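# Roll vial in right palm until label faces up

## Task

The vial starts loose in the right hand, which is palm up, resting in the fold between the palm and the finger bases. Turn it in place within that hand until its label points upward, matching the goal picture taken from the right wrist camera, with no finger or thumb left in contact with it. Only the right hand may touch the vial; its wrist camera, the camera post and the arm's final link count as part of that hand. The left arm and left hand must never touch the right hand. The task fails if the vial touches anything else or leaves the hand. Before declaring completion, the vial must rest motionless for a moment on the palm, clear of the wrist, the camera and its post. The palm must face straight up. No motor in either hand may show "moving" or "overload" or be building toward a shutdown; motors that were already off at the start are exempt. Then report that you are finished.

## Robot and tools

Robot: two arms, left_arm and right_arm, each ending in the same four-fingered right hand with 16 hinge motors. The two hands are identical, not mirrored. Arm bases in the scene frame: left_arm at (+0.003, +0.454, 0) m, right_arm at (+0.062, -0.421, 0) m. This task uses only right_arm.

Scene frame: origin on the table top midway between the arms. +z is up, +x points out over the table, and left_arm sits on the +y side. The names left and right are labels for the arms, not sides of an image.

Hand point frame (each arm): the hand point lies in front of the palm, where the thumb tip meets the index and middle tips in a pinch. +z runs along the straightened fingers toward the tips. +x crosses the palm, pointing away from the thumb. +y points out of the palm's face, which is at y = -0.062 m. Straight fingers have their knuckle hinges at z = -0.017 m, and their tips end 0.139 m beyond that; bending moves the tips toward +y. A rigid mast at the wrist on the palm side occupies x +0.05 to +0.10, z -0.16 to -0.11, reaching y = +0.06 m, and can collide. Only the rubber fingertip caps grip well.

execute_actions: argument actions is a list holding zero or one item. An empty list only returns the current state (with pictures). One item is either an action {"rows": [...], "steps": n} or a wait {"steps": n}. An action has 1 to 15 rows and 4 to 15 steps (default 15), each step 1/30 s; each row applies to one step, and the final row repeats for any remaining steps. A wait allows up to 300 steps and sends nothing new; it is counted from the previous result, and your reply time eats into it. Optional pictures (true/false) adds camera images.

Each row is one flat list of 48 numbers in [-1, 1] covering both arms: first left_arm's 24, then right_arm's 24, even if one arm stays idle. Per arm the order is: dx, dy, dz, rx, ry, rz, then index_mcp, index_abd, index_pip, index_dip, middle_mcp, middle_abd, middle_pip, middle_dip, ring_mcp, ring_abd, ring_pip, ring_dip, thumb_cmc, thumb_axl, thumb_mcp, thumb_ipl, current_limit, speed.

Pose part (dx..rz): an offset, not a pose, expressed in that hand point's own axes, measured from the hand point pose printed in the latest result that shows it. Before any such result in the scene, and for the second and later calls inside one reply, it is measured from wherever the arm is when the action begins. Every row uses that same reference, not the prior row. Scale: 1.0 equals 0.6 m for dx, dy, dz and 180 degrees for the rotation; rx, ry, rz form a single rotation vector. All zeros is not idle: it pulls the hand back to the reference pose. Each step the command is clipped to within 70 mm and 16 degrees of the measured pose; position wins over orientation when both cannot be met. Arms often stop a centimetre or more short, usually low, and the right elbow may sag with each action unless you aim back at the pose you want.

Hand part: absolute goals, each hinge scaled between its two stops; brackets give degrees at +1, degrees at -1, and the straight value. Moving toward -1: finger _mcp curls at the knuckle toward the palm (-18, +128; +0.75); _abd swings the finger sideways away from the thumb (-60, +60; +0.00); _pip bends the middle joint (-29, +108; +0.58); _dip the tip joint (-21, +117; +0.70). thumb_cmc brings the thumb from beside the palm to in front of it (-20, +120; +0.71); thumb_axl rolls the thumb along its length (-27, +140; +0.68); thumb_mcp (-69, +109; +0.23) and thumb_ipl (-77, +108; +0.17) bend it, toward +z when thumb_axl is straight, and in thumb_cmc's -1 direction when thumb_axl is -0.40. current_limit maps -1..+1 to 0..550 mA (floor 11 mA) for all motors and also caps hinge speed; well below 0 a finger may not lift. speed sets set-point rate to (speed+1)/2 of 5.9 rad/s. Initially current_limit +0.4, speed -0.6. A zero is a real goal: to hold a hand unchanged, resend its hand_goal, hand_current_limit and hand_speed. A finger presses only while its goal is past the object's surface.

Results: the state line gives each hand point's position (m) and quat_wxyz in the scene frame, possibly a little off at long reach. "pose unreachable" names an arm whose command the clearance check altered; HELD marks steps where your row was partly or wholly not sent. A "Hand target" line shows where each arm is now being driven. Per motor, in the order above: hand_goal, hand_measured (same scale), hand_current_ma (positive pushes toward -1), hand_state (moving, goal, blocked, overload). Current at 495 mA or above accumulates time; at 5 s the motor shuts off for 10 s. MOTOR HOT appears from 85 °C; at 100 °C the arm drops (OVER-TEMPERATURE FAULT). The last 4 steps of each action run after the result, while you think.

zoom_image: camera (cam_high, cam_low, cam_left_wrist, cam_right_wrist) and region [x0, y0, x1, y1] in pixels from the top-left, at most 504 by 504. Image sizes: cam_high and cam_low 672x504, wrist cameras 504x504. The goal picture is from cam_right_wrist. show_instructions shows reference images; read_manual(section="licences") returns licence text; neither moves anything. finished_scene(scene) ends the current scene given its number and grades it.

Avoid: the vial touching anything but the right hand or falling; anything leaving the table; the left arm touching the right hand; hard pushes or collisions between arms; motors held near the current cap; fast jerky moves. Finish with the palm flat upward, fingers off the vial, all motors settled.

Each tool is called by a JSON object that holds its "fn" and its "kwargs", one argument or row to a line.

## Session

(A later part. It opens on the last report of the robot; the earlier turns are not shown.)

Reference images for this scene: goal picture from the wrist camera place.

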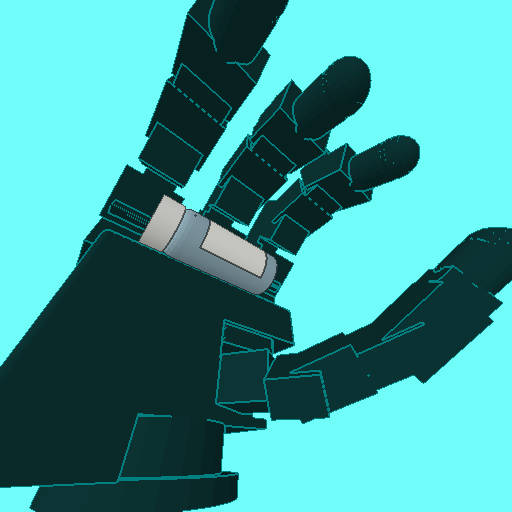

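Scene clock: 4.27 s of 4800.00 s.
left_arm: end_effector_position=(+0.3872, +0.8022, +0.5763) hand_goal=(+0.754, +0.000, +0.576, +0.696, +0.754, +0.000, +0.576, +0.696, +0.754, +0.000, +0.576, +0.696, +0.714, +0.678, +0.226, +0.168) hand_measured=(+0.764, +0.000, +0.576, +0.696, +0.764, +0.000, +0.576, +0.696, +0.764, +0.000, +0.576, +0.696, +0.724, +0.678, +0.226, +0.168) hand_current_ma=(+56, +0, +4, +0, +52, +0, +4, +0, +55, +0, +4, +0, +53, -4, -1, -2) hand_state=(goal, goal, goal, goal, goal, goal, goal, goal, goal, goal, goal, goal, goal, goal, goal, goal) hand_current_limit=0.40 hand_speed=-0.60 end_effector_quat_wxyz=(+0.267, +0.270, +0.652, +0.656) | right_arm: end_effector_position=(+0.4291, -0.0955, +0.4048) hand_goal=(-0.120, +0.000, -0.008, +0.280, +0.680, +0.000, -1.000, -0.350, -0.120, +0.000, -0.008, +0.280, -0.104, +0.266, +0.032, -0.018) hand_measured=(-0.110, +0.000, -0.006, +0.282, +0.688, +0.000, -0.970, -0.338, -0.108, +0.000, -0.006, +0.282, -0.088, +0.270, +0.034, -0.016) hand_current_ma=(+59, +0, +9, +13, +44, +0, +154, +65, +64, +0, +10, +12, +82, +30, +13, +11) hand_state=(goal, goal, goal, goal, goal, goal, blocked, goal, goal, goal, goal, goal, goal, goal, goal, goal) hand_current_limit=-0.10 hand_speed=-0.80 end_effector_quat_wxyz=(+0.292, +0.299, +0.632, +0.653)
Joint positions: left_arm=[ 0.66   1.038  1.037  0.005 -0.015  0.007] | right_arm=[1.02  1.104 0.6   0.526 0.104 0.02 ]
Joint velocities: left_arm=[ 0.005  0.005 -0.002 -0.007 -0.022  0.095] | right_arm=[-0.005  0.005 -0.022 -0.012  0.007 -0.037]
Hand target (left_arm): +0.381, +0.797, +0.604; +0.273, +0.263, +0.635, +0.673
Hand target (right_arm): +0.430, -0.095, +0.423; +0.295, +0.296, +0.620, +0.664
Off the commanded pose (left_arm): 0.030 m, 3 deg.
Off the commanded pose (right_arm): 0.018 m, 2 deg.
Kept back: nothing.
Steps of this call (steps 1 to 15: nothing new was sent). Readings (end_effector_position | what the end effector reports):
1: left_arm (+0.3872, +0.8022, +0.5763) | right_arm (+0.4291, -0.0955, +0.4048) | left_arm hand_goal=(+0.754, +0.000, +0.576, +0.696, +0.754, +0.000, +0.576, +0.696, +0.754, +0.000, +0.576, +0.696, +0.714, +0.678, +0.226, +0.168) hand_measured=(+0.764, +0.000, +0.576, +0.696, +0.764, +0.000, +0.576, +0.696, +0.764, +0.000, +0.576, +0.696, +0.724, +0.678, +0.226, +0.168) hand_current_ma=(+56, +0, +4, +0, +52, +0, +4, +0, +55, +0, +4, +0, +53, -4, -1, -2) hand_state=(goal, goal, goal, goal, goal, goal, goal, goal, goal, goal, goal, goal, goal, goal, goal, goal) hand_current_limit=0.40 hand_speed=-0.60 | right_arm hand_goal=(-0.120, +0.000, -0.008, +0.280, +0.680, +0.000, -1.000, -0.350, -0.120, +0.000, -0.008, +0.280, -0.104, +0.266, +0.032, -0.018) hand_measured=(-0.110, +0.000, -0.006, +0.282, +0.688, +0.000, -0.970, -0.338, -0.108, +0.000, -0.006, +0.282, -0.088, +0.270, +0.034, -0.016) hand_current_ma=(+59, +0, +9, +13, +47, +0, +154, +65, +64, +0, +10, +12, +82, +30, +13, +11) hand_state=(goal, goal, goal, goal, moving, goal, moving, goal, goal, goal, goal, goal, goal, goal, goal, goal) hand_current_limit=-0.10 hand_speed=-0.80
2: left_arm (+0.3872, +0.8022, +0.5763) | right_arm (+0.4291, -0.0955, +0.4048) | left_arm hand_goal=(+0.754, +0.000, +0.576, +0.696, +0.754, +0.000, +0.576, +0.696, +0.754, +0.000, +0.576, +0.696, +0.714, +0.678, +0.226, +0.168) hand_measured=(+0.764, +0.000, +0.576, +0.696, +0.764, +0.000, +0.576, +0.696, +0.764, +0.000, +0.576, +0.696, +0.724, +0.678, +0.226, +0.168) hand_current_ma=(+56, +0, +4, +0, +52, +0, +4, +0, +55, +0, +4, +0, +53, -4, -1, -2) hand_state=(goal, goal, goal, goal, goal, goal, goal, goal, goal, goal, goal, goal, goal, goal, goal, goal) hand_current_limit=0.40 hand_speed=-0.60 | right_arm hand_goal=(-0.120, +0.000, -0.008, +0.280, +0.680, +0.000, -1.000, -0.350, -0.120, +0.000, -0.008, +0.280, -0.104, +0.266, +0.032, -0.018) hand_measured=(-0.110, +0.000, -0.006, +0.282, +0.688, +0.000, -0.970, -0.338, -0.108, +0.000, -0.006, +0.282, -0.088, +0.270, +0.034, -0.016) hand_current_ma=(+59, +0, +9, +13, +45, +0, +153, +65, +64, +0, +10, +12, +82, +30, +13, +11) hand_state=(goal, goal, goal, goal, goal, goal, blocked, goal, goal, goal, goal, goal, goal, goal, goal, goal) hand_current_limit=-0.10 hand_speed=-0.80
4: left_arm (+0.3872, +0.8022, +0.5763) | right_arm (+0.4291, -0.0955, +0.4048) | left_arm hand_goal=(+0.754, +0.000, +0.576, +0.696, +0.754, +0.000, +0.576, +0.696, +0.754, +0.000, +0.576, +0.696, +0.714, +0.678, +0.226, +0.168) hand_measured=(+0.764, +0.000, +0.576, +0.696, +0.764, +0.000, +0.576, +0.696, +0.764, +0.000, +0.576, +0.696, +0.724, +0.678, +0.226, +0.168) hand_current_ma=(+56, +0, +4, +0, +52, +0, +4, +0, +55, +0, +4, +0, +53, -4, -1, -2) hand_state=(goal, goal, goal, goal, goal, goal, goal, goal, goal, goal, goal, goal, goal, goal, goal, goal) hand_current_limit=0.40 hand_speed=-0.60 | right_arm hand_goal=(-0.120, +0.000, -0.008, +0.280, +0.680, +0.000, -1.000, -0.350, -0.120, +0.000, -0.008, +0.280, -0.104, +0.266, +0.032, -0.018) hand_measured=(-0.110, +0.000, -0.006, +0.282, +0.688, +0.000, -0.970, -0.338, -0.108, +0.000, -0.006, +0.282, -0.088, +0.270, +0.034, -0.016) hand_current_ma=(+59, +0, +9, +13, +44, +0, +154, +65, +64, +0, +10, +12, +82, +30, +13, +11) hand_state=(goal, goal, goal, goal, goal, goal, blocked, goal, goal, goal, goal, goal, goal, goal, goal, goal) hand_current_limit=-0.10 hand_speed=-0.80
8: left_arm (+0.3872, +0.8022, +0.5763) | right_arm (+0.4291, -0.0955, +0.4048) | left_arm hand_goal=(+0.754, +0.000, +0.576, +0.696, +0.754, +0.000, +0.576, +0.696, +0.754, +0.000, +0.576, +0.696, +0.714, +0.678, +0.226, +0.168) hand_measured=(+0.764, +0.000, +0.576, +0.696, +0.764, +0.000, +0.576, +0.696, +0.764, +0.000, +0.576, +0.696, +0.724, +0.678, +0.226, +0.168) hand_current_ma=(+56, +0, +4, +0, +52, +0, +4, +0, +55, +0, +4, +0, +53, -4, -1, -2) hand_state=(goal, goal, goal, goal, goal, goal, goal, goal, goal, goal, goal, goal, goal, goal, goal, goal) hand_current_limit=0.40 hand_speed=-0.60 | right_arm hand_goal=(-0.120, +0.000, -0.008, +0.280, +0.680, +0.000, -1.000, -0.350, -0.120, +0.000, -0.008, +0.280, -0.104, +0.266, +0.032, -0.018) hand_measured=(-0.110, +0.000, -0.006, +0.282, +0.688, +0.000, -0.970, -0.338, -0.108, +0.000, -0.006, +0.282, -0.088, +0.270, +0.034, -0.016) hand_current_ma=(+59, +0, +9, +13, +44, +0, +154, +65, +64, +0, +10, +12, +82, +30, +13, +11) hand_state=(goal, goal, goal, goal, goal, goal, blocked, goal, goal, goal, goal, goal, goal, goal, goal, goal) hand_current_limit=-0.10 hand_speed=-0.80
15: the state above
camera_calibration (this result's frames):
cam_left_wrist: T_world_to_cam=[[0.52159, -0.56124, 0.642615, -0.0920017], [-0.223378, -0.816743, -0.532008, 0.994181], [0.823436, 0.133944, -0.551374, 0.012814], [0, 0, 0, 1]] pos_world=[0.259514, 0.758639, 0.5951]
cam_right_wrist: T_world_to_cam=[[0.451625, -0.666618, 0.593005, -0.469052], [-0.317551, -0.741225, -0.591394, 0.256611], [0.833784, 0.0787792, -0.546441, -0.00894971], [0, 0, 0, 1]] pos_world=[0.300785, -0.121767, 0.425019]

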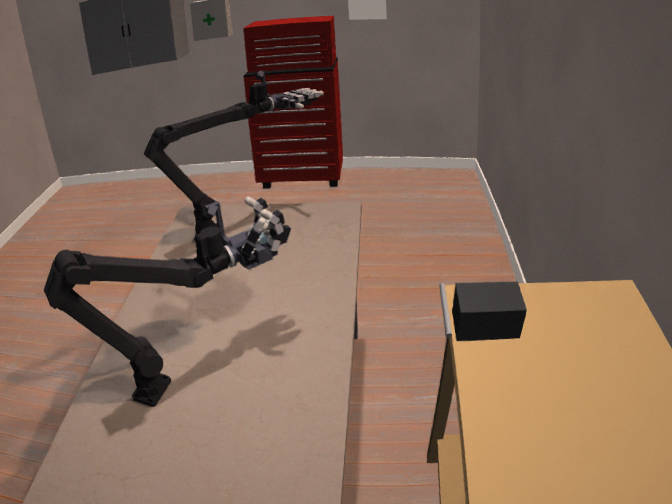

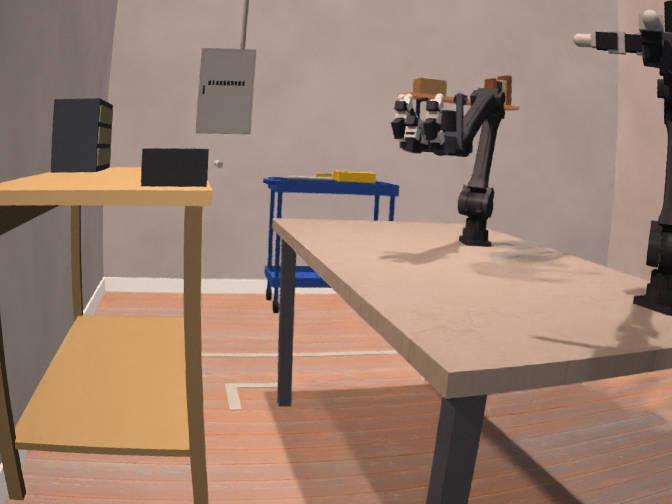

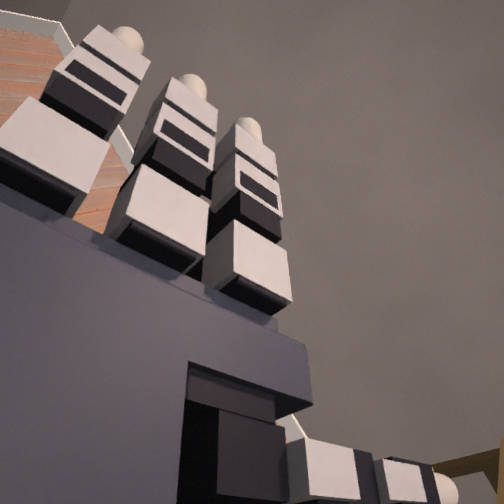

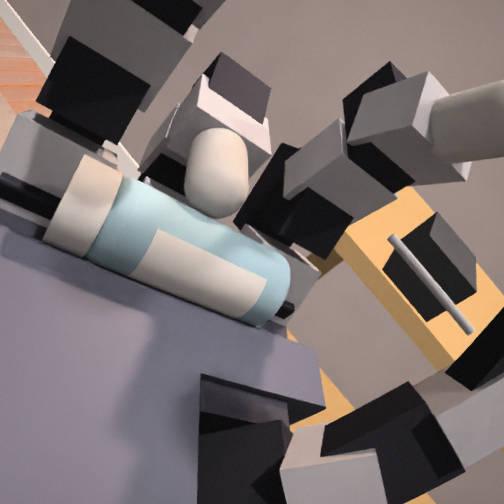

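{"fn": "execute_actions", "kwargs": {
  "actions": [
    {"rows":[[0.0004,0.0478,-0.0121,-0.0166,0,0,0.754,0,0.576,0.696,0.754,0,0.576,0.696,0.754,0,0.576,0.696,0.714,0.678,0.226,0.168,0.4,-0.6,0.001,0.0303,0.0034,-0.0107,0.0003,0.0015,-0.12,0,-0.008,0.28,0.68,0,-0.75,-0.35,-0.12,0,-0.008,0.28,-0.104,0.266,0.032,-0.018,0.6,-0.2],[0.0004,0.0478,-0.0121,-0.0166,0,0,0.754,0,0.576,0.696,0.754,0,0.576,0.696,0.754,0,0.576,0.696,0.714,0.678,0.226,0.168,0.4,-0.6,0.001,0.0303,0.0034,-0.0107,0.0003,0.0015,-0.12,0,-0.008,0.28,0.68,0,-0.75,-0.35,-0.12,0,-0.008,0.28,-0.104,0.266,0.032,-0.018,0.6,-0.2],[0.0004,0.0478,-0.0121,-0.0166,0,0,0.754,0,0.576,0.696,0.754,0,0.576,0.696,0.754,0,0.576,0.696,0.714,0.678,0.226,0.168,0.4,-0.6,0.001,0.0303,0.0034,-0.0107,0.0003,0.0015,-0.12,0,-0.008,0.28,0.26,0,-0.75,-0.35,-0.12,0,-0.008,0.28,-0.104,0.266,0.032,-0.018,0.6,-0.2]],"steps":15}
  ]
}}

{"fn": "execute_actions", "kwargs": {
  "actions": [
    {"rows":[[0.0004,0.0478,-0.0121,-0.0166,0,0,0.754,0,0.576,0.696,0.754,0,0.576,0.696,0.754,0,0.576,0.696,0.714,0.678,0.226,0.168,0.4,-0.6,0.001,0.0303,0.0034,-0.0107,0.0003,0.0015,-0.12,0,-0.008,0.28,0.26,0,-0.75,-0.35,-0.12,0,-0.008,0.28,-0.104,0.266,0.032,-0.018,0.6,-0.2],[0.0004,0.0478,-0.0121,-0.0166,0,0,0.754,0,0.576,0.696,0.754,0,0.576,0.696,0.754,0,0.576,0.696,0.714,0.678,0.226,0.168,0.4,-0.6,0.001,0.0303,0.0034,-0.0107,0.0003,0.0015,-0.12,0,-0.008,0.28,0.26,0,-0.75,-0.35,-0.12,0,-0.008,0.28,-0.104,0.266,0.032,-0.018,0.6,-0.2],[0.0004,0.0478,-0.0121,-0.0166,0,0,0.754,0,0.576,0.696,0.754,0,0.576,0.696,0.754,0,0.576,0.696,0.714,0.678,0.226,0.168,0.4,-0.6,0.001,0.0303,0.0034,-0.0107,0.0003,0.0015,-0.12,0,-0.008,0.28,0.26,0,-1.0,-0.35,-0.12,0,-0.008,0.28,-0.104,0.266,0.032,-0.018,-0.1,-0.3]],"steps":9}
  ]
}}

{"fn": "execute_actions", "kwargs": {
  "actions": [
    {"rows":[[0.0004,0.0478,-0.0121,-0.0166,0,0,0.754,0,0.576,0.696,0.754,0,0.576,0.696,0.754,0,0.576,0.696,0.714,0.678,0.226,0.168,0.4,-0.6,0.001,0.0303,0.0034,-0.0107,0.0003,0.0015,-0.12,0,-0.008,0.28,0.69,0,-1.0,-0.35,-0.12,0,-0.008,0.28,-0.104,0.266,0.032,-0.018,-0.1,-0.8]],"steps":15}
  ]
}}

{"fn": "execute_actions", "kwargs": {
  "actions": [
    {"steps":19}
  ],
  "pictures": true
}}

{"fn": "zoom_image", "kwargs": {
  "camera": "cam_right_wrist",
  "region": [30, 140, 310, 340]
}}

Scene clock: 5.20 s of 4800.00 s.
left_arm: end_effector_position=(+0.3872, +0.8022, +0.5763) hand_goal=(+0.754, +0.000, +0.576, +0.696, +0.754, +0.000, +0.576, +0.696, +0.754, +0.000, +0.576, +0.696, +0.714, +0.678, +0.226, +0.168) hand_measured=(+0.764, +0.000, +0.576, +0.696, +0.764, +0.000, +0.576, +0.696, +0.764, +0.000, +0.576, +0.696, +0.724, +0.678, +0.226, +0.168) hand_current_ma=(+56, +0, +4, +0, +52, +0, +4, +0, +55, +0, +4, +0, +53, -4, -1, -2) hand_state=(goal, goal, goal, goal, goal, goal, goal, goal, goal, goal, goal, goal, goal, goal, goal, goal) hand_current_limit=0.40 hand_speed=-0.60 end_effector_quat_wxyz=(+0.267, +0.270, +0.652, +0.656) | right_arm: end_effector_position=(+0.4291, -0.0955, +0.4048) hand_goal=(-0.120, +0.000, -0.008, +0.280, +0.260, +0.000, -0.750, -0.350, -0.120, +0.000, -0.008, +0.280, -0.104, +0.266, +0.032, -0.018) hand_measured=(-0.110, +0.000, -0.006, +0.282, +0.466, +0.000, -0.756, -0.348, -0.108, +0.000, -0.006, +0.282, -0.088, +0.270, +0.034, -0.016) hand_current_ma=(+59, +0, +9, +13, +133, +0, -26, +12, +64, +0, +10, +12, +82, +30, +13, +11) hand_state=(goal, goal, goal, goal, moving, goal, goal, goal, goal, goal, goal, goal, goal, goal, goal, goal) hand_current_limit=0.60 hand_speed=-0.20 end_effector_quat_wxyz=(+0.292, +0.299, +0.632, +0.653)
Joint positions: left_arm=[ 0.66   1.038  1.037  0.005 -0.015  0.007] | right_arm=[1.02  1.104 0.6   0.526 0.104 0.02 ]
Joint velocities: left_arm=[-0.015 -0.015 -0.012 -0.012  0.022  0.022] | right_arm=[ 0.005 -0.005 -0.002 -0.017  0.022 -0.051]
Steps of this call (steps 1 to 17: nothing new was sent; steps 18 to 28: the first 11 steps of this action). Readings (end_effector_position | what the end effector reports):
18: left_arm (+0.3872, +0.8022, +0.5763) | right_arm (+0.4291, -0.0955, +0.4048) | left_arm hand_goal=(+0.754, +0.000, +0.576, +0.696, +0.754, +0.000, +0.576, +0.696, +0.754, +0.000, +0.576, +0.696, +0.714, +0.678, +0.226, +0.168) hand_measured=(+0.764, +0.000, +0.576, +0.696, +0.764, +0.000, +0.576, +0.696, +0.764, +0.000, +0.576, +0.696, +0.724, +0.678, +0.226, +0.168) hand_current_ma=(+56, +0, +4, +0, +52, +0, +4, +0, +55, +0, +4, +0, +53, -4, -1, -2) hand_state=(goal, goal, goal, goal, goal, goal, goal, goal, goal, goal, goal, goal, goal, goal, goal, goal) hand_current_limit=0.40 hand_speed=-0.60 | right_arm hand_goal=(-0.120, +0.000, -0.008, +0.280, +0.680, +0.000, -0.750, -0.350, -0.120, +0.000, -0.008, +0.280, -0.104, +0.266, +0.032, -0.018) hand_measured=(-0.110, +0.000, -0.006, +0.282, +0.688, +0.000, -0.970, -0.338, -0.108, +0.000, -0.006, +0.282, -0.088, +0.270, +0.034, -0.016) hand_current_ma=(+59, +0, +9, +13, +44, +0, +154, +65, +64, +0, +10, +12, +82, +30, +13, +11) hand_state=(goal, goal, goal, goal, goal, goal, moving, goal, goal, goal, goal, goal, goal, goal, goal, goal) hand_current_limit=0.60 hand_speed=-0.20
19: left_arm (+0.3872, +0.8022, +0.5763) | right_arm (+0.4291, -0.0955, +0.4048) | left_arm hand_goal=(+0.754, +0.000, +0.576, +0.696, +0.754, +0.000, +0.576, +0.696, +0.754, +0.000, +0.576, +0.696, +0.714, +0.678, +0.226, +0.168) hand_measured=(+0.764, +0.000, +0.576, +0.696, +0.764, +0.000, +0.576, +0.696, +0.764, +0.000, +0.576, +0.696, +0.724, +0.678, +0.226, +0.168) hand_current_ma=(+56, +0, +4, +0, +52, +0, +4, +0, +55, +0, +4, +0, +53, -4, -1, -2) hand_state=(goal, goal, goal, goal, goal, goal, goal, goal, goal, goal, goal, goal, goal, goal, goal, goal) hand_current_limit=0.40 hand_speed=-0.60 | right_arm hand_goal=(-0.120, +0.000, -0.008, +0.280, +0.680, +0.000, -0.750, -0.350, -0.120, +0.000, -0.008, +0.280, -0.104, +0.266, +0.032, -0.018) hand_measured=(-0.110, +0.000, -0.006, +0.282, +0.688, +0.000, -0.968, -0.338, -0.108, +0.000, -0.006, +0.282, -0.088, +0.270, +0.034, -0.016) hand_current_ma=(+59, +0, +9, +13, +44, +0, -85, +62, +64, +0, +10, +12, +82, +30, +13, +11) hand_state=(goal, goal, goal, goal, goal, goal, moving, goal, goal, goal, goal, goal, goal, goal, goal, goal) hand_current_limit=0.60 hand_speed=-0.20
21: left_arm (+0.3872, +0.8022, +0.5763) | right_arm (+0.4291, -0.0955, +0.4048) | left_arm hand_goal=(+0.754, +0.000, +0.576, +0.696, +0.754, +0.000, +0.576, +0.696, +0.754, +0.000, +0.576, +0.696, +0.714, +0.678, +0.226, +0.168) hand_measured=(+0.764, +0.000, +0.576, +0.696, +0.764, +0.000, +0.576, +0.696, +0.764, +0.000, +0.576, +0.696, +0.724, +0.678, +0.226, +0.168) hand_current_ma=(+56, +0, +4, +0, +52, +0, +4, +0, +55, +0, +4, +0, +53, -4, -1, -2) hand_state=(goal, goal, goal, goal, goal, goal, goal, goal, goal, goal, goal, goal, goal, goal, goal, goal) hand_current_limit=0.40 hand_speed=-0.60 | right_arm hand_goal=(-0.120, +0.000, -0.008, +0.280, +0.260, +0.000, -0.750, -0.350, -0.120, +0.000, -0.008, +0.280, -0.104, +0.266, +0.032, -0.018) hand_measured=(-0.110, +0.000, -0.006, +0.282, +0.686, +0.000, -0.902, -0.344, -0.108, +0.000, -0.006, +0.282, -0.088, +0.270, +0.034, -0.016) hand_current_ma=(+59, +0, +9, +13, +259, +0, -53, +11, +64, +0, +10, +12, +82, +30, +13, +11) hand_state=(goal, goal, goal, goal, moving, goal, moving, moving, goal, goal, goal, goal, goal, goal, goal, goal) hand_current_limit=0.60 hand_speed=-0.20
25: left_arm (+0.3872, +0.8022, +0.5763) | right_arm (+0.4291, -0.0955, +0.4048) | left_arm hand_goal=(+0.754, +0.000, +0.576, +0.696, +0.754, +0.000, +0.576, +0.696, +0.754, +0.000, +0.576, +0.696, +0.714, +0.678, +0.226, +0.168) hand_measured=(+0.764, +0.000, +0.576, +0.696, +0.764, +0.000, +0.576, +0.696, +0.764, +0.000, +0.576, +0.696, +0.724, +0.678, +0.226, +0.168) hand_current_ma=(+56, +0, +4, +0, +52, +0, +4, +0, +55, +0, +4, +0, +53, -4, -1, -2) hand_state=(goal, goal, goal, goal, goal, goal, goal, goal, goal, goal, goal, goal, goal, goal, goal, goal) hand_current_limit=0.40 hand_speed=-0.60 | right_arm hand_goal=(-0.120, +0.000, -0.008, +0.280, +0.260, +0.000, -0.750, -0.350, -0.120, +0.000, -0.008, +0.280, -0.104, +0.266, +0.032, -0.018) hand_measured=(-0.110, +0.000, -0.006, +0.282, +0.564, +0.000, -0.762, -0.348, -0.108, +0.000, -0.006, +0.282, -0.088, +0.270, +0.034, -0.016) hand_current_ma=(+59, +0, +9, +13, +166, +0, +0, +12, +64, +0, +10, +12, +82, +30, +13, +11) hand_state=(goal, goal, goal, goal, moving, goal, moving, goal, goal, goal, goal, goal, goal, goal, goal, goal) hand_current_limit=0.60 hand_speed=-0.20
28: the state above

Scene clock: 5.50 s of 4800.00 s.
left_arm: end_effector_position=(+0.3872, +0.8022, +0.5763) hand_goal=(+0.754, +0.000, +0.576, +0.696, +0.754, +0.000, +0.576, +0.696, +0.754, +0.000, +0.576, +0.696, +0.714, +0.678, +0.226, +0.168) hand_measured=(+0.764, +0.000, +0.576, +0.696, +0.764, +0.000, +0.576, +0.696, +0.764, +0.000, +0.576, +0.696, +0.724, +0.678, +0.226, +0.168) hand_current_ma=(+56, +0, +4, +0, +52, +0, +4, +0, +55, +0, +4, +0, +53, -4, -1, -2) hand_state=(goal, goal, goal, goal, goal, goal, goal, goal, goal, goal, goal, goal, goal, goal, goal, goal) hand_current_limit=0.40 hand_speed=-0.60 end_effector_quat_wxyz=(+0.267, +0.270, +0.652, +0.656) | right_arm: end_effector_position=(+0.4291, -0.0955, +0.4048) hand_goal=(-0.120, +0.000, -0.008, +0.280, +0.260, +0.000, -1.000, -0.350, -0.120, +0.000, -0.008, +0.280, -0.104, +0.266, +0.032, -0.018) hand_measured=(-0.110, +0.000, -0.006, +0.282, +0.276, +0.000, -0.786, -0.348, -0.108, +0.000, -0.006, +0.282, -0.088, +0.270, +0.034, -0.016) hand_current_ma=(+59, +0, +9, +13, +79, +0, -22, +12, +64, +0, +10, +12, +82, +30, +13, +11) hand_state=(goal, goal, goal, goal, goal, goal, moving, goal, goal, goal, goal, goal, goal, goal, goal, goal) hand_current_limit=-0.10 hand_speed=-0.30 end_effector_quat_wxyz=(+0.292, +0.299, +0.632, +0.653)
Joint positions: left_arm=[ 0.66   1.038  1.037  0.005 -0.015  0.007] | right_arm=[1.02  1.104 0.6   0.526 0.104 0.02 ]
Joint velocities: left_arm=[-0.005  0.015  0.007 -0.012 -0.051 -0.051] | right_arm=[ 0.005 -0.015 -0.002 -0.007 -0.066  0.022]
Off your previous action's commanded pose (left_arm): 0.030 m, 3 deg at its last step (step 4 of this call).
Off your previous action's commanded pose (right_arm): 0.018 m, 2 deg at its last step (step 4 of this call).
Steps of this call (steps 1 to 4: the last 4 steps of your previous action; steps 5 to 9: the first 5 steps of this action, its rows measured from where the robot was after step 4). Readings (end_effector_position | what the end effector reports):
4: left_arm (+0.3872, +0.8022, +0.5763) | right_arm (+0.4291, -0.0955, +0.4048) | left_arm hand_goal=(+0.754, +0.000, +0.576, +0.696, +0.754, +0.000, +0.576, +0.696, +0.754, +0.000, +0.576, +0.696, +0.714, +0.678, +0.226, +0.168) hand_measured=(+0.764, +0.000, +0.576, +0.696, +0.764, +0.000, +0.576, +0.696, +0.764, +0.000, +0.576, +0.696, +0.724, +0.678, +0.226, +0.168) hand_current_ma=(+56, +0, +4, +0, +52, +0, +4, +0, +55, +0, +4, +0, +53, -4, -1, -2) hand_state=(goal, goal, goal, goal, goal, goal, goal, goal, goal, goal, goal, goal, goal, goal, goal, goal) hand_current_limit=0.40 hand_speed=-0.60 | right_arm hand_goal=(-0.120, +0.000, -0.008, +0.280, +0.260, +0.000, -0.750, -0.350, -0.120, +0.000, -0.008, +0.280, -0.104, +0.266, +0.032, -0.018) hand_measured=(-0.110, +0.000, -0.006, +0.282, +0.334, +0.000, -0.756, -0.348, -0.108, +0.000, -0.006, +0.282, -0.088, +0.270, +0.034, -0.016) hand_current_ma=(+59, +0, +9, +13, +130, +0, -26, +12, +64, +0, +10, +12, +82, +30, +13, +11) hand_state=(goal, goal, goal, goal, moving, goal, goal, goal, goal, goal, goal, goal, goal, goal, goal, goal) hand_current_limit=0.60 hand_speed=-0.20
5: left_arm (+0.3872, +0.8022, +0.5763) | right_arm (+0.4291, -0.0955, +0.4048) | left_arm hand_goal=(+0.754, +0.000, +0.576, +0.696, +0.754, +0.000, +0.576, +0.696, +0.754, +0.000, +0.576, +0.696, +0.714, +0.678, +0.226, +0.168) hand_measured=(+0.764, +0.000, +0.576, +0.696, +0.764, +0.000, +0.576, +0.696, +0.764, +0.000, +0.576, +0.696, +0.724, +0.678, +0.226, +0.168) hand_current_ma=(+56, +0, +4, +0, +52, +0, +4, +0, +55, +0, +4, +0, +53, -4, -1, -2) hand_state=(goal, goal, goal, goal, goal, goal, goal, goal, goal, goal, goal, goal, goal, goal, goal, goal) hand_current_limit=0.40 hand_speed=-0.60 | right_arm hand_goal=(-0.120, +0.000, -0.008, +0.280, +0.260, +0.000, -0.750, -0.350, -0.120, +0.000, -0.008, +0.280, -0.104, +0.266, +0.032, -0.018) hand_measured=(-0.110, +0.000, -0.006, +0.282, +0.302, +0.000, -0.756, -0.348, -0.108, +0.000, -0.006, +0.282, -0.088, +0.270, +0.034, -0.016) hand_current_ma=(+59, +0, +9, +13, +58, +0, -26, +12, +64, +0, +10, +12, +82, +30, +13, +11) hand_state=(goal, goal, goal, goal, moving, goal, goal, goal, goal, goal, goal, goal, goal, goal, goal, goal) hand_current_limit=0.60 hand_speed=-0.20
6: left_arm (+0.3872, +0.8022, +0.5763) | right_arm (+0.4291, -0.0955, +0.4048) | left_arm hand_goal=(+0.754, +0.000, +0.576, +0.696, +0.754, +0.000, +0.576, +0.696, +0.754, +0.000, +0.576, +0.696, +0.714, +0.678, +0.226, +0.168) hand_measured=(+0.764, +0.000, +0.576, +0.696, +0.764, +0.000, +0.576, +0.696, +0.764, +0.000, +0.576, +0.696, +0.724, +0.678, +0.226, +0.168) hand_current_ma=(+56, +0, +4, +0, +52, +0, +4, +0, +55, +0, +4, +0, +53, -4, -1, -2) hand_state=(goal, goal, goal, goal, goal, goal, goal, goal, goal, goal, goal, goal, goal, goal, goal, goal) hand_current_limit=0.40 hand_speed=-0.60 | right_arm hand_goal=(-0.120, +0.000, -0.008, +0.280, +0.260, +0.000, -0.750, -0.350, -0.120, +0.000, -0.008, +0.280, -0.104, +0.266, +0.032, -0.018) hand_measured=(-0.110, +0.000, -0.006, +0.282, +0.284, +0.000, -0.756, -0.348, -0.108, +0.000, -0.006, +0.282, -0.088, +0.270, +0.034, -0.016) hand_current_ma=(+59, +0, +9, +13, +50, +0, -26, +12, +64, +0, +10, +12, +82, +30, +13, +11) hand_state=(goal, goal, goal, goal, moving, goal, goal, goal, goal, goal, goal, goal, goal, goal, goal, goal) hand_current_limit=0.60 hand_speed=-0.20
8: left_arm (+0.3872, +0.8022, +0.5763) | right_arm (+0.4291, -0.0955, +0.4048) | left_arm hand_goal=(+0.754, +0.000, +0.576, +0.696, +0.754, +0.000, +0.576, +0.696, +0.754, +0.000, +0.576, +0.696, +0.714, +0.678, +0.226, +0.168) hand_measured=(+0.764, +0.000, +0.576, +0.696, +0.764, +0.000, +0.576, +0.696, +0.764, +0.000, +0.576, +0.696, +0.724, +0.678, +0.226, +0.168) hand_current_ma=(+56, +0, +4, +0, +52, +0, +4, +0, +55, +0, +4, +0, +53, -4, -1, -2) hand_state=(goal, goal, goal, goal, goal, goal, goal, goal, goal, goal, goal, goal, goal, goal, goal, goal) hand_current_limit=0.40 hand_speed=-0.60 | right_arm hand_goal=(-0.120, +0.000, -0.008, +0.280, +0.260, +0.000, -1.000, -0.350, -0.120, +0.000, -0.008, +0.280, -0.104, +0.266, +0.032, -0.018) hand_measured=(-0.110, +0.000, -0.006, +0.282, +0.276, +0.000, -0.758, -0.348, -0.108, +0.000, -0.006, +0.282, -0.088, +0.270, +0.034, -0.016) hand_current_ma=(+59, +0, +9, +13, +82, +0, +121, +12, +64, +0, +10, +12, +82, +30, +13, +11) hand_state=(goal, goal, goal, goal, moving, goal, moving, goal, goal, goal, goal, goal, goal, goal, goal, goal) hand_current_limit=-0.10 hand_speed=-0.30
9: the state above

Scene clock: 6.00 s of 4800.00 s.
left_arm: end_effector_position=(+0.3872, +0.8022, +0.5763) hand_goal=(+0.754, +0.000, +0.576, +0.696, +0.754, +0.000, +0.576, +0.696, +0.754, +0.000, +0.576, +0.696, +0.714, +0.678, +0.226, +0.168) hand_measured=(+0.764, +0.000, +0.576, +0.696, +0.764, +0.000, +0.576, +0.696, +0.764, +0.000, +0.576, +0.696, +0.724, +0.678, +0.226, +0.168) hand_current_ma=(+56, +0, +4, +0, +52, +0, +4, +0, +55, +0, +4, +0, +53, -4, -1, -2) hand_state=(goal, goal, goal, goal, goal, goal, goal, goal, goal, goal, goal, goal, goal, goal, goal, goal) hand_current_limit=0.40 hand_speed=-0.60 end_effector_quat_wxyz=(+0.267, +0.270, +0.652, +0.656) | right_arm: end_effector_position=(+0.4291, -0.0955, +0.4048) hand_goal=(-0.120, +0.000, -0.008, +0.280, +0.690, +0.000, -1.000, -0.350, -0.120, +0.000, -0.008, +0.280, -0.104, +0.266, +0.032, -0.018) hand_measured=(-0.110, +0.000, -0.006, +0.282, +0.398, +0.000, -0.826, -0.336, -0.108, +0.000, -0.006, +0.282, -0.088, +0.270, +0.034, -0.016) hand_current_ma=(+59, +0, +9, +13, +9, +0, +198, +75, +64, +0, +10, +12, +82, +30, +13, +11) hand_state=(goal, goal, goal, goal, moving, goal, moving, goal, goal, goal, goal, goal, goal, goal, goal, goal) hand_current_limit=-0.10 hand_speed=-0.80 end_effector_quat_wxyz=(+0.292, +0.299, +0.632, +0.653)
Joint positions: left_arm=[ 0.66   1.038  1.037  0.005 -0.015  0.007] | right_arm=[1.02  1.104 0.6   0.526 0.104 0.02 ]
Joint velocities: left_arm=[-0.005  0.005 -0.022  0.002 -0.007  0.037] | right_arm=[-0.015  0.005  0.007 -0.002 -0.051 -0.051]
Off your previous action's commanded pose (left_arm): 0.030 m, 3 deg at its last step (step 4 of this call).
Off your previous action's commanded pose (right_arm): 0.018 m, 2 deg at its last step (step 4 of this call).
Steps of this call (steps 1 to 4: the last 4 steps of your previous action; steps 5 to 15: the first 11 steps of this action, its rows measured from where the robot was after step 4). Readings (end_effector_position | what the end effector reports):
4: left_arm (+0.3872, +0.8022, +0.5763) | right_arm (+0.4291, -0.0955, +0.4048) | left_arm hand_goal=(+0.754, +0.000, +0.576, +0.696, +0.754, +0.000, +0.576, +0.696, +0.754, +0.000, +0.576, +0.696, +0.714, +0.678, +0.226, +0.168) hand_measured=(+0.764, +0.000, +0.576, +0.696, +0.764, +0.000, +0.576, +0.696, +0.764, +0.000, +0.576, +0.696, +0.724, +0.678, +0.226, +0.168) hand_current_ma=(+56, +0, +4, +0, +52, +0, +4, +0, +55, +0, +4, +0, +53, -4, -1, -2) hand_state=(goal, goal, goal, goal, goal, goal, goal, goal, goal, goal, goal, goal, goal, goal, goal, goal) hand_current_limit=0.40 hand_speed=-0.60 | right_arm hand_goal=(-0.120, +0.000, -0.008, +0.280, +0.260, +0.000, -1.000, -0.350, -0.120, +0.000, -0.008, +0.280, -0.104, +0.266, +0.032, -0.018) hand_measured=(-0.110, +0.000, -0.006, +0.282, +0.276, +0.000, -0.798, -0.342, -0.108, +0.000, -0.006, +0.282, -0.088, +0.270, +0.034, -0.016) hand_current_ma=(+59, +0, +9, +13, +84, +0, +248, +39, +64, +0, +10, +12, +82, +30, +13, +11) hand_state=(goal, goal, goal, goal, goal, goal, blocked, goal, goal, goal, goal, goal, goal, goal, goal, goal) hand_current_limit=-0.10 hand_speed=-0.30
5: left_arm (+0.3872, +0.8022, +0.5763) | right_arm (+0.4291, -0.0955, +0.4048) | left_arm hand_goal=(+0.754, +0.000, +0.576, +0.696, +0.754, +0.000, +0.576, +0.696, +0.754, +0.000, +0.576, +0.696, +0.714, +0.678, +0.226, +0.168) hand_measured=(+0.764, +0.000, +0.576, +0.696, +0.764, +0.000, +0.576, +0.696, +0.764, +0.000, +0.576, +0.696, +0.724, +0.678, +0.226, +0.168) hand_current_ma=(+56, +0, +4, +0, +52, +0, +4, +0, +55, +0, +4, +0, +53, -4, -1, -2) hand_state=(goal, goal, goal, goal, goal, goal, goal, goal, goal, goal, goal, goal, goal, goal, goal, goal) hand_current_limit=0.40 hand_speed=-0.60 | right_arm hand_goal=(-0.120, +0.000, -0.008, +0.280, +0.690, +0.000, -1.000, -0.350, -0.120, +0.000, -0.008, +0.280, -0.104, +0.266, +0.032, -0.018) hand_measured=(-0.110, +0.000, -0.006, +0.282, +0.276, +0.000, -0.798, -0.342, -0.108, +0.000, -0.006, +0.282, -0.088, +0.270, +0.034, -0.016) hand_current_ma=(+59, +0, +9, +13, +84, +0, +247, +39, +64, +0, +10, +12, +82, +30, +13, +11) hand_state=(goal, goal, goal, goal, moving, goal, blocked, goal, goal, goal, goal, goal, goal, goal, goal, goal) hand_current_limit=-0.10 hand_speed=-0.80
6: left_arm (+0.3872, +0.8022, +0.5763) | right_arm (+0.4291, -0.0955, +0.4048) | left_arm hand_goal=(+0.754, +0.000, +0.576, +0.696, +0.754, +0.000, +0.576, +0.696, +0.754, +0.000, +0.576, +0.696, +0.714, +0.678, +0.226, +0.168) hand_measured=(+0.764, +0.000, +0.576, +0.696, +0.764, +0.000, +0.576, +0.696, +0.764, +0.000, +0.576, +0.696, +0.724, +0.678, +0.226, +0.168) hand_current_ma=(+56, +0, +4, +0, +52, +0, +4, +0, +55, +0, +4, +0, +53, -4, -1, -2) hand_state=(goal, goal, goal, goal, goal, goal, goal, goal, goal, goal, goal, goal, goal, goal, goal, goal) hand_current_limit=0.40 hand_speed=-0.60 | right_arm hand_goal=(-0.120, +0.000, -0.008, +0.280, +0.690, +0.000, -1.000, -0.350, -0.120, +0.000, -0.008, +0.280, -0.104, +0.266, +0.032, -0.018) hand_measured=(-0.110, +0.000, -0.006, +0.282, +0.276, +0.000, -0.798, -0.342, -0.108, +0.000, -0.006, +0.282, -0.088, +0.270, +0.034, -0.016) hand_current_ma=(+59, +0, +9, +13, +39, +0, +242, +40, +64, +0, +10, +12, +82, +30, +13, +11) hand_state=(goal, goal, goal, goal, moving, goal, blocked, goal, goal, goal, goal, goal, goal, goal, goal, goal) hand_current_limit=-0.10 hand_speed=-0.80
8: left_arm (+0.3872, +0.8022, +0.5763) | right_arm (+0.4291, -0.0955, +0.4048) | left_arm hand_goal=(+0.754, +0.000, +0.576, +0.696, +0.754, +0.000, +0.576, +0.696, +0.754, +0.000, +0.576, +0.696, +0.714, +0.678, +0.226, +0.168) hand_measured=(+0.764, +0.000, +0.576, +0.696, +0.764, +0.000, +0.576, +0.696, +0.764, +0.000, +0.576, +0.696, +0.724, +0.678, +0.226, +0.168) hand_current_ma=(+56, +0, +4, +0, +52, +0, +4, +0, +55, +0, +4, +0, +53, -4, -1, -2) hand_state=(goal, goal, goal, goal, goal, goal, goal, goal, goal, goal, goal, goal, goal, goal, goal, goal) hand_current_limit=0.40 hand_speed=-0.60 | right_arm hand_goal=(-0.120, +0.000, -0.008, +0.280, +0.690, +0.000, -1.000, -0.350, -0.120, +0.000, -0.008, +0.280, -0.104, +0.266, +0.032, -0.018) hand_measured=(-0.110, +0.000, -0.006, +0.282, +0.294, +0.000, -0.804, -0.338, -0.108, +0.000, -0.006, +0.282, -0.088, +0.270, +0.034, -0.016) hand_current_ma=(+59, +0, +9, +13, +6, +0, +216, +69, +64, +0, +10, +12, +82, +30, +13, +11) hand_state=(goal, goal, goal, goal, moving, goal, moving, moving, goal, goal, goal, goal, goal, goal, goal, goal) hand_current_limit=-0.10 hand_speed=-0.80
12: left_arm (+0.3872, +0.8022, +0.5763) | right_arm (+0.4291, -0.0955, +0.4048) | left_arm hand_goal=(+0.754, +0.000, +0.576, +0.696, +0.754, +0.000, +0.576, +0.696, +0.754, +0.000, +0.576, +0.696, +0.714, +0.678, +0.226, +0.168) hand_measured=(+0.764, +0.000, +0.576, +0.696, +0.764, +0.000, +0.576, +0.696, +0.764, +0.000, +0.576, +0.696, +0.724, +0.678, +0.226, +0.168) hand_current_ma=(+56, +0, +4, +0, +52, +0, +4, +0, +55, +0, +4, +0, +53, -4, -1, -2) hand_state=(goal, goal, goal, goal, goal, goal, goal, goal, goal, goal, goal, goal, goal, goal, goal, goal) hand_current_limit=0.40 hand_speed=-0.60 | right_arm hand_goal=(-0.120, +0.000, -0.008, +0.280, +0.690, +0.000, -1.000, -0.350, -0.120, +0.000, -0.008, +0.280, -0.104, +0.266, +0.032, -0.018) hand_measured=(-0.110, +0.000, -0.006, +0.282, +0.352, +0.000, -0.814, -0.336, -0.108, +0.000, -0.006, +0.282, -0.088, +0.270, +0.034, -0.016) hand_current_ma=(+59, +0, +9, +13, +13, +0, +229, +75, +64, +0, +10, +12, +82, +30, +13, +11) hand_state=(goal, goal, goal, goal, moving, goal, moving, goal, goal, goal, goal, goal, goal, goal, goal, goal) hand_current_limit=-0.10 hand_speed=-0.80
15: the state above

Scene clock: 6.63 s of 4800.00 s.
left_arm: end_effector_position=(+0.3872, +0.8022, +0.5763) hand_goal=(+0.754, +0.000, +0.576, +0.696, +0.754, +0.000, +0.576, +0.696, +0.754, +0.000, +0.576, +0.696, +0.714, +0.678, +0.226, +0.168) hand_measured=(+0.764, +0.000, +0.576, +0.696, +0.764, +0.000, +0.576, +0.696, +0.764, +0.000, +0.576, +0.696, +0.724, +0.678, +0.226, +0.168) hand_current_ma=(+56, +0, +4, +0, +52, +0, +4, +0, +55, +0, +4, +0, +53, -4, -1, -2) hand_state=(goal, goal, goal, goal, goal, goal, goal, goal, goal, goal, goal, goal, goal, goal, goal, goal) hand_current_limit=0.40 hand_speed=-0.60 end_effector_quat_wxyz=(+0.267, +0.270, +0.652, +0.656) | right_arm: end_effector_position=(+0.4291, -0.0955, +0.4048) hand_goal=(-0.120, +0.000, -0.008, +0.280, +0.690, +0.000, -1.000, -0.350, -0.120, +0.000, -0.008, +0.280, -0.104, +0.266, +0.032, -0.018) hand_measured=(-0.110, +0.000, -0.006, +0.282, +0.690, +0.000, -0.972, -0.338, -0.108, +0.000, -0.006, +0.282, -0.088, +0.270, +0.034, -0.016) hand_current_ma=(+59, +0, +9, +13, +58, +0, +115, +64, +64, +0, +10, +12, +82, +30, +13, +11) hand_state=(goal, goal, goal, goal, moving, goal, moving, goal, goal, goal, goal, goal, goal, goal, goal, goal) hand_current_limit=-0.10 hand_speed=-0.80 end_effector_quat_wxyz=(+0.292, +0.299, +0.632, +0.653)
Joint positions: left_arm=[ 0.66   1.038  1.037  0.005 -0.015  0.007] | right_arm=[1.02  1.104 0.6   0.526 0.104 0.02 ]
Joint velocities: left_arm=[ 0.005 -0.015 -0.007  0.002  0.081  0.007] | right_arm=[-0.015 -0.015  0.002  0.007  0.007  0.037]
Hand target (left_arm): +0.381, +0.797, +0.604; +0.273, +0.263, +0.635, +0.673
Hand target (right_arm): +0.430, -0.095, +0.423; +0.295, +0.296, +0.620, +0.664
Off the commanded pose (left_arm): 0.030 m, 3 deg.
Off the commanded pose (right_arm): 0.018 m, 2 deg.
Kept back: nothing.
Steps of this call (steps 1 to 4: the last 4 steps of your previous action; steps 5 to 19: nothing new was sent). Readings (end_effector_position | what the end effector reports):
1: left_arm (+0.3872, +0.8022, +0.5763) | right_arm (+0.4291, -0.0955, +0.4048) | left_arm hand_goal=(+0.754, +0.000, +0.576, +0.696, +0.754, +0.000, +0.576, +0.696, +0.754, +0.000, +0.576, +0.696, +0.714, +0.678, +0.226, +0.168) hand_measured=(+0.764, +0.000, +0.576, +0.696, +0.764, +0.000, +0.576, +0.696, +0.764, +0.000, +0.576, +0.696, +0.724, +0.678, +0.226, +0.168) hand_current_ma=(+56, +0, +4, +0, +52, +0, +4, +0, +55, +0, +4, +0, +53, -4, -1, -2) hand_state=(goal, goal, goal, goal, goal, goal, goal, goal, goal, goal, goal, goal, goal, goal, goal, goal) hand_current_limit=0.40 hand_speed=-0.60 | right_arm hand_goal=(-0.120, +0.000, -0.008, +0.280, +0.690, +0.000, -1.000, -0.350, -0.120, +0.000, -0.008, +0.280, -0.104, +0.266, +0.032, -0.018) hand_measured=(-0.110, +0.000, -0.006, +0.282, +0.414, +0.000, -0.832, -0.336, -0.108, +0.000, -0.006, +0.282, -0.088, +0.270, +0.034, -0.016) hand_current_ma=(+59, +0, +9, +13, +11, +0, +189, +75, +64, +0, +10, +12, +82, +30, +13, +11) hand_state=(goal, goal, goal, goal, moving, goal, moving, goal, goal, goal, goal, goal, goal, goal, goal, goal) hand_current_limit=-0.10 hand_speed=-0.80
2: left_arm (+0.3872, +0.8022, +0.5763) | right_arm (+0.4291, -0.0955, +0.4048) | left_arm hand_goal=(+0.754, +0.000, +0.576, +0.696, +0.754, +0.000, +0.576, +0.696, +0.754, +0.000, +0.576, +0.696, +0.714, +0.678, +0.226, +0.168) hand_measured=(+0.764, +0.000, +0.576, +0.696, +0.764, +0.000, +0.576, +0.696, +0.764, +0.000, +0.576, +0.696, +0.724, +0.678, +0.226, +0.168) hand_current_ma=(+56, +0, +4, +0, +52, +0, +4, +0, +55, +0, +4, +0, +53, -4, -1, -2) hand_state=(goal, goal, goal, goal, goal, goal, goal, goal, goal, goal, goal, goal, goal, goal, goal, goal) hand_current_limit=0.40 hand_speed=-0.60 | right_arm hand_goal=(-0.120, +0.000, -0.008, +0.280, +0.690, +0.000, -1.000, -0.350, -0.120, +0.000, -0.008, +0.280, -0.104, +0.266, +0.032, -0.018) hand_measured=(-0.110, +0.000, -0.006, +0.282, +0.428, +0.000, -0.838, -0.336, -0.108, +0.000, -0.006, +0.282, -0.088, +0.270, +0.034, -0.016) hand_current_ma=(+59, +0, +9, +13, +12, +0, +204, +76, +64, +0, +10, +12, +82, +30, +13, +11) hand_state=(goal, goal, goal, goal, moving, goal, moving, goal, goal, goal, goal, goal, goal, goal, goal, goal) hand_current_limit=-0.10 hand_speed=-0.80
4: left_arm (+0.3872, +0.8022, +0.5763) | right_arm (+0.4291, -0.0955, +0.4048) | left_arm hand_goal=(+0.754, +0.000, +0.576, +0.696, +0.754, +0.000, +0.576, +0.696, +0.754, +0.000, +0.576, +0.696, +0.714, +0.678, +0.226, +0.168) hand_measured=(+0.764, +0.000, +0.576, +0.696, +0.764, +0.000, +0.576, +0.696, +0.764, +0.000, +0.576, +0.696, +0.724, +0.678, +0.226, +0.168) hand_current_ma=(+56, +0, +4, +0, +52, +0, +4, +0, +55, +0, +4, +0, +53, -4, -1, -2) hand_state=(goal, goal, goal, goal, goal, goal, goal, goal, goal, goal, goal, goal, goal, goal, goal, goal) hand_current_limit=0.40 hand_speed=-0.60 | right_arm hand_goal=(-0.120, +0.000, -0.008, +0.280, +0.690, +0.000, -1.000, -0.350, -0.120, +0.000, -0.008, +0.280, -0.104, +0.266, +0.032, -0.018) hand_measured=(-0.110, +0.000, -0.006, +0.282, +0.460, +0.000, -0.850, -0.336, -0.108, +0.000, -0.006, +0.282, -0.088, +0.270, +0.034, -0.016) hand_current_ma=(+59, +0, +9, +13, +14, +0, +198, +75, +64, +0, +10, +12, +82, +30, +13, +11) hand_state=(goal, goal, goal, goal, moving, goal, moving, goal, goal, goal, goal, goal, goal, goal, goal, goal) hand_current_limit=-0.10 hand_speed=-0.80
8: left_arm (+0.3872, +0.8022, +0.5763) | right_arm (+0.4291, -0.0955, +0.4048) | left_arm hand_goal=(+0.754, +0.000, +0.576, +0.696, +0.754, +0.000, +0.576, +0.696, +0.754, +0.000, +0.576, +0.696, +0.714, +0.678, +0.226, +0.168) hand_measured=(+0.764, +0.000, +0.576, +0.696, +0.764, +0.000, +0.576, +0.696, +0.764, +0.000, +0.576, +0.696, +0.724, +0.678, +0.226, +0.168) hand_current_ma=(+56, +0, +4, +0, +52, +0, +4, +0, +55, +0, +4, +0, +53, -4, -1, -2) hand_state=(goal, goal, goal, goal, goal, goal, goal, goal, goal, goal, goal, goal, goal, goal, goal, goal) hand_current_limit=0.40 hand_speed=-0.60 | right_arm hand_goal=(-0.120, +0.000, -0.008, +0.280, +0.690, +0.000, -1.000, -0.350, -0.120, +0.000, -0.008, +0.280, -0.104, +0.266, +0.032, -0.018) hand_measured=(-0.110, +0.000, -0.006, +0.282, +0.522, +0.000, -0.878, -0.336, -0.108, +0.000, -0.006, +0.282, -0.088, +0.270, +0.034, -0.016) hand_current_ma=(+59, +0, +9, +13, +16, +0, +159, +75, +64, +0, +10, +12, +82, +30, +13, +11) hand_state=(goal, goal, goal, goal, moving, goal, moving, goal, goal, goal, goal, goal, goal, goal, goal, goal) hand_current_limit=-0.10 hand_speed=-0.80
19: the state above
camera_calibration (this result's frames):
cam_left_wrist: T_world_to_cam=[[0.52159, -0.56124, 0.642615, -0.0920017], [-0.223378, -0.816743, -0.532008, 0.994181], [0.823436, 0.133944, -0.551374, 0.012814], [0, 0, 0, 1]] pos_world=[0.259514, 0.758639, 0.5951]
cam_right_wrist: T_world_to_cam=[[0.451625, -0.666618, 0.593005, -0.469052], [-0.317551, -0.741225, -0.591394, 0.256611], [0.833784, 0.0787792, -0.546441, -0.00894971], [0, 0, 0, 1]] pos_world=[0.300785, -0.121767, 0.425019]

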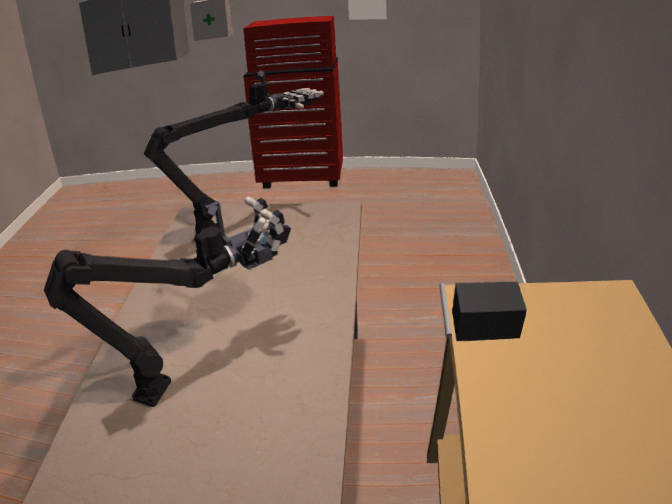

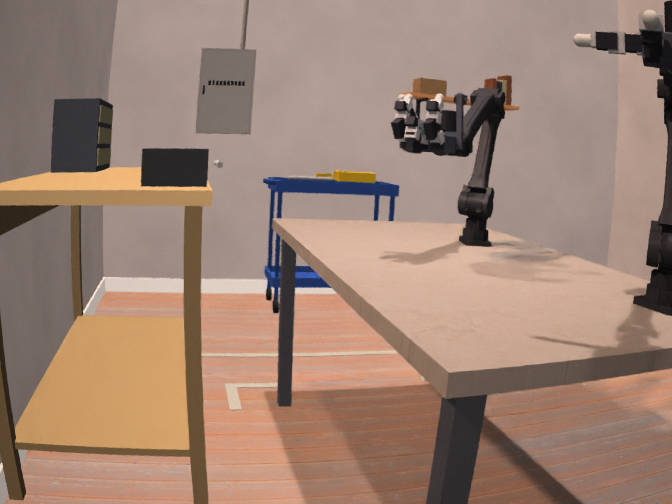

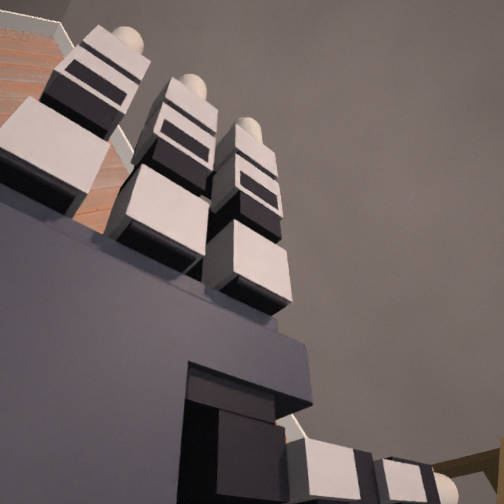

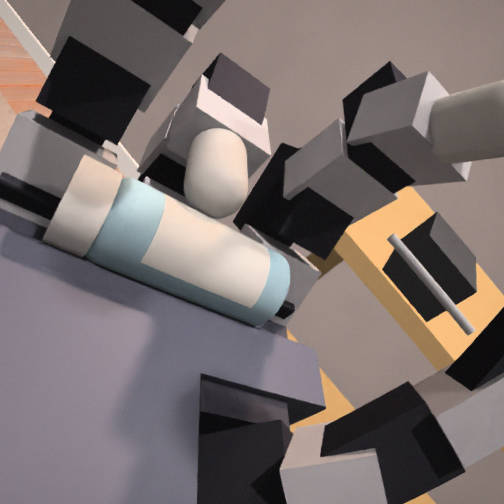

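Region (30, 140, 310, 340) of cam_right_wrist's 504x504 image, scaled by 1.800, with more detail than that image has; it fills the top 360 rows of this view, and the rest is white.

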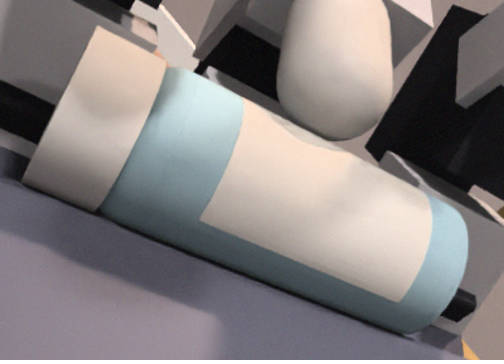

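{"fn": "show_instructions", "kwargs": {

}}

Reference images for this scene: goal picture from the wrist camera place.

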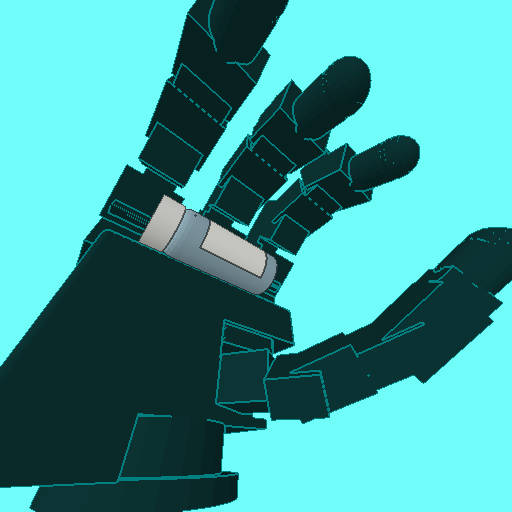

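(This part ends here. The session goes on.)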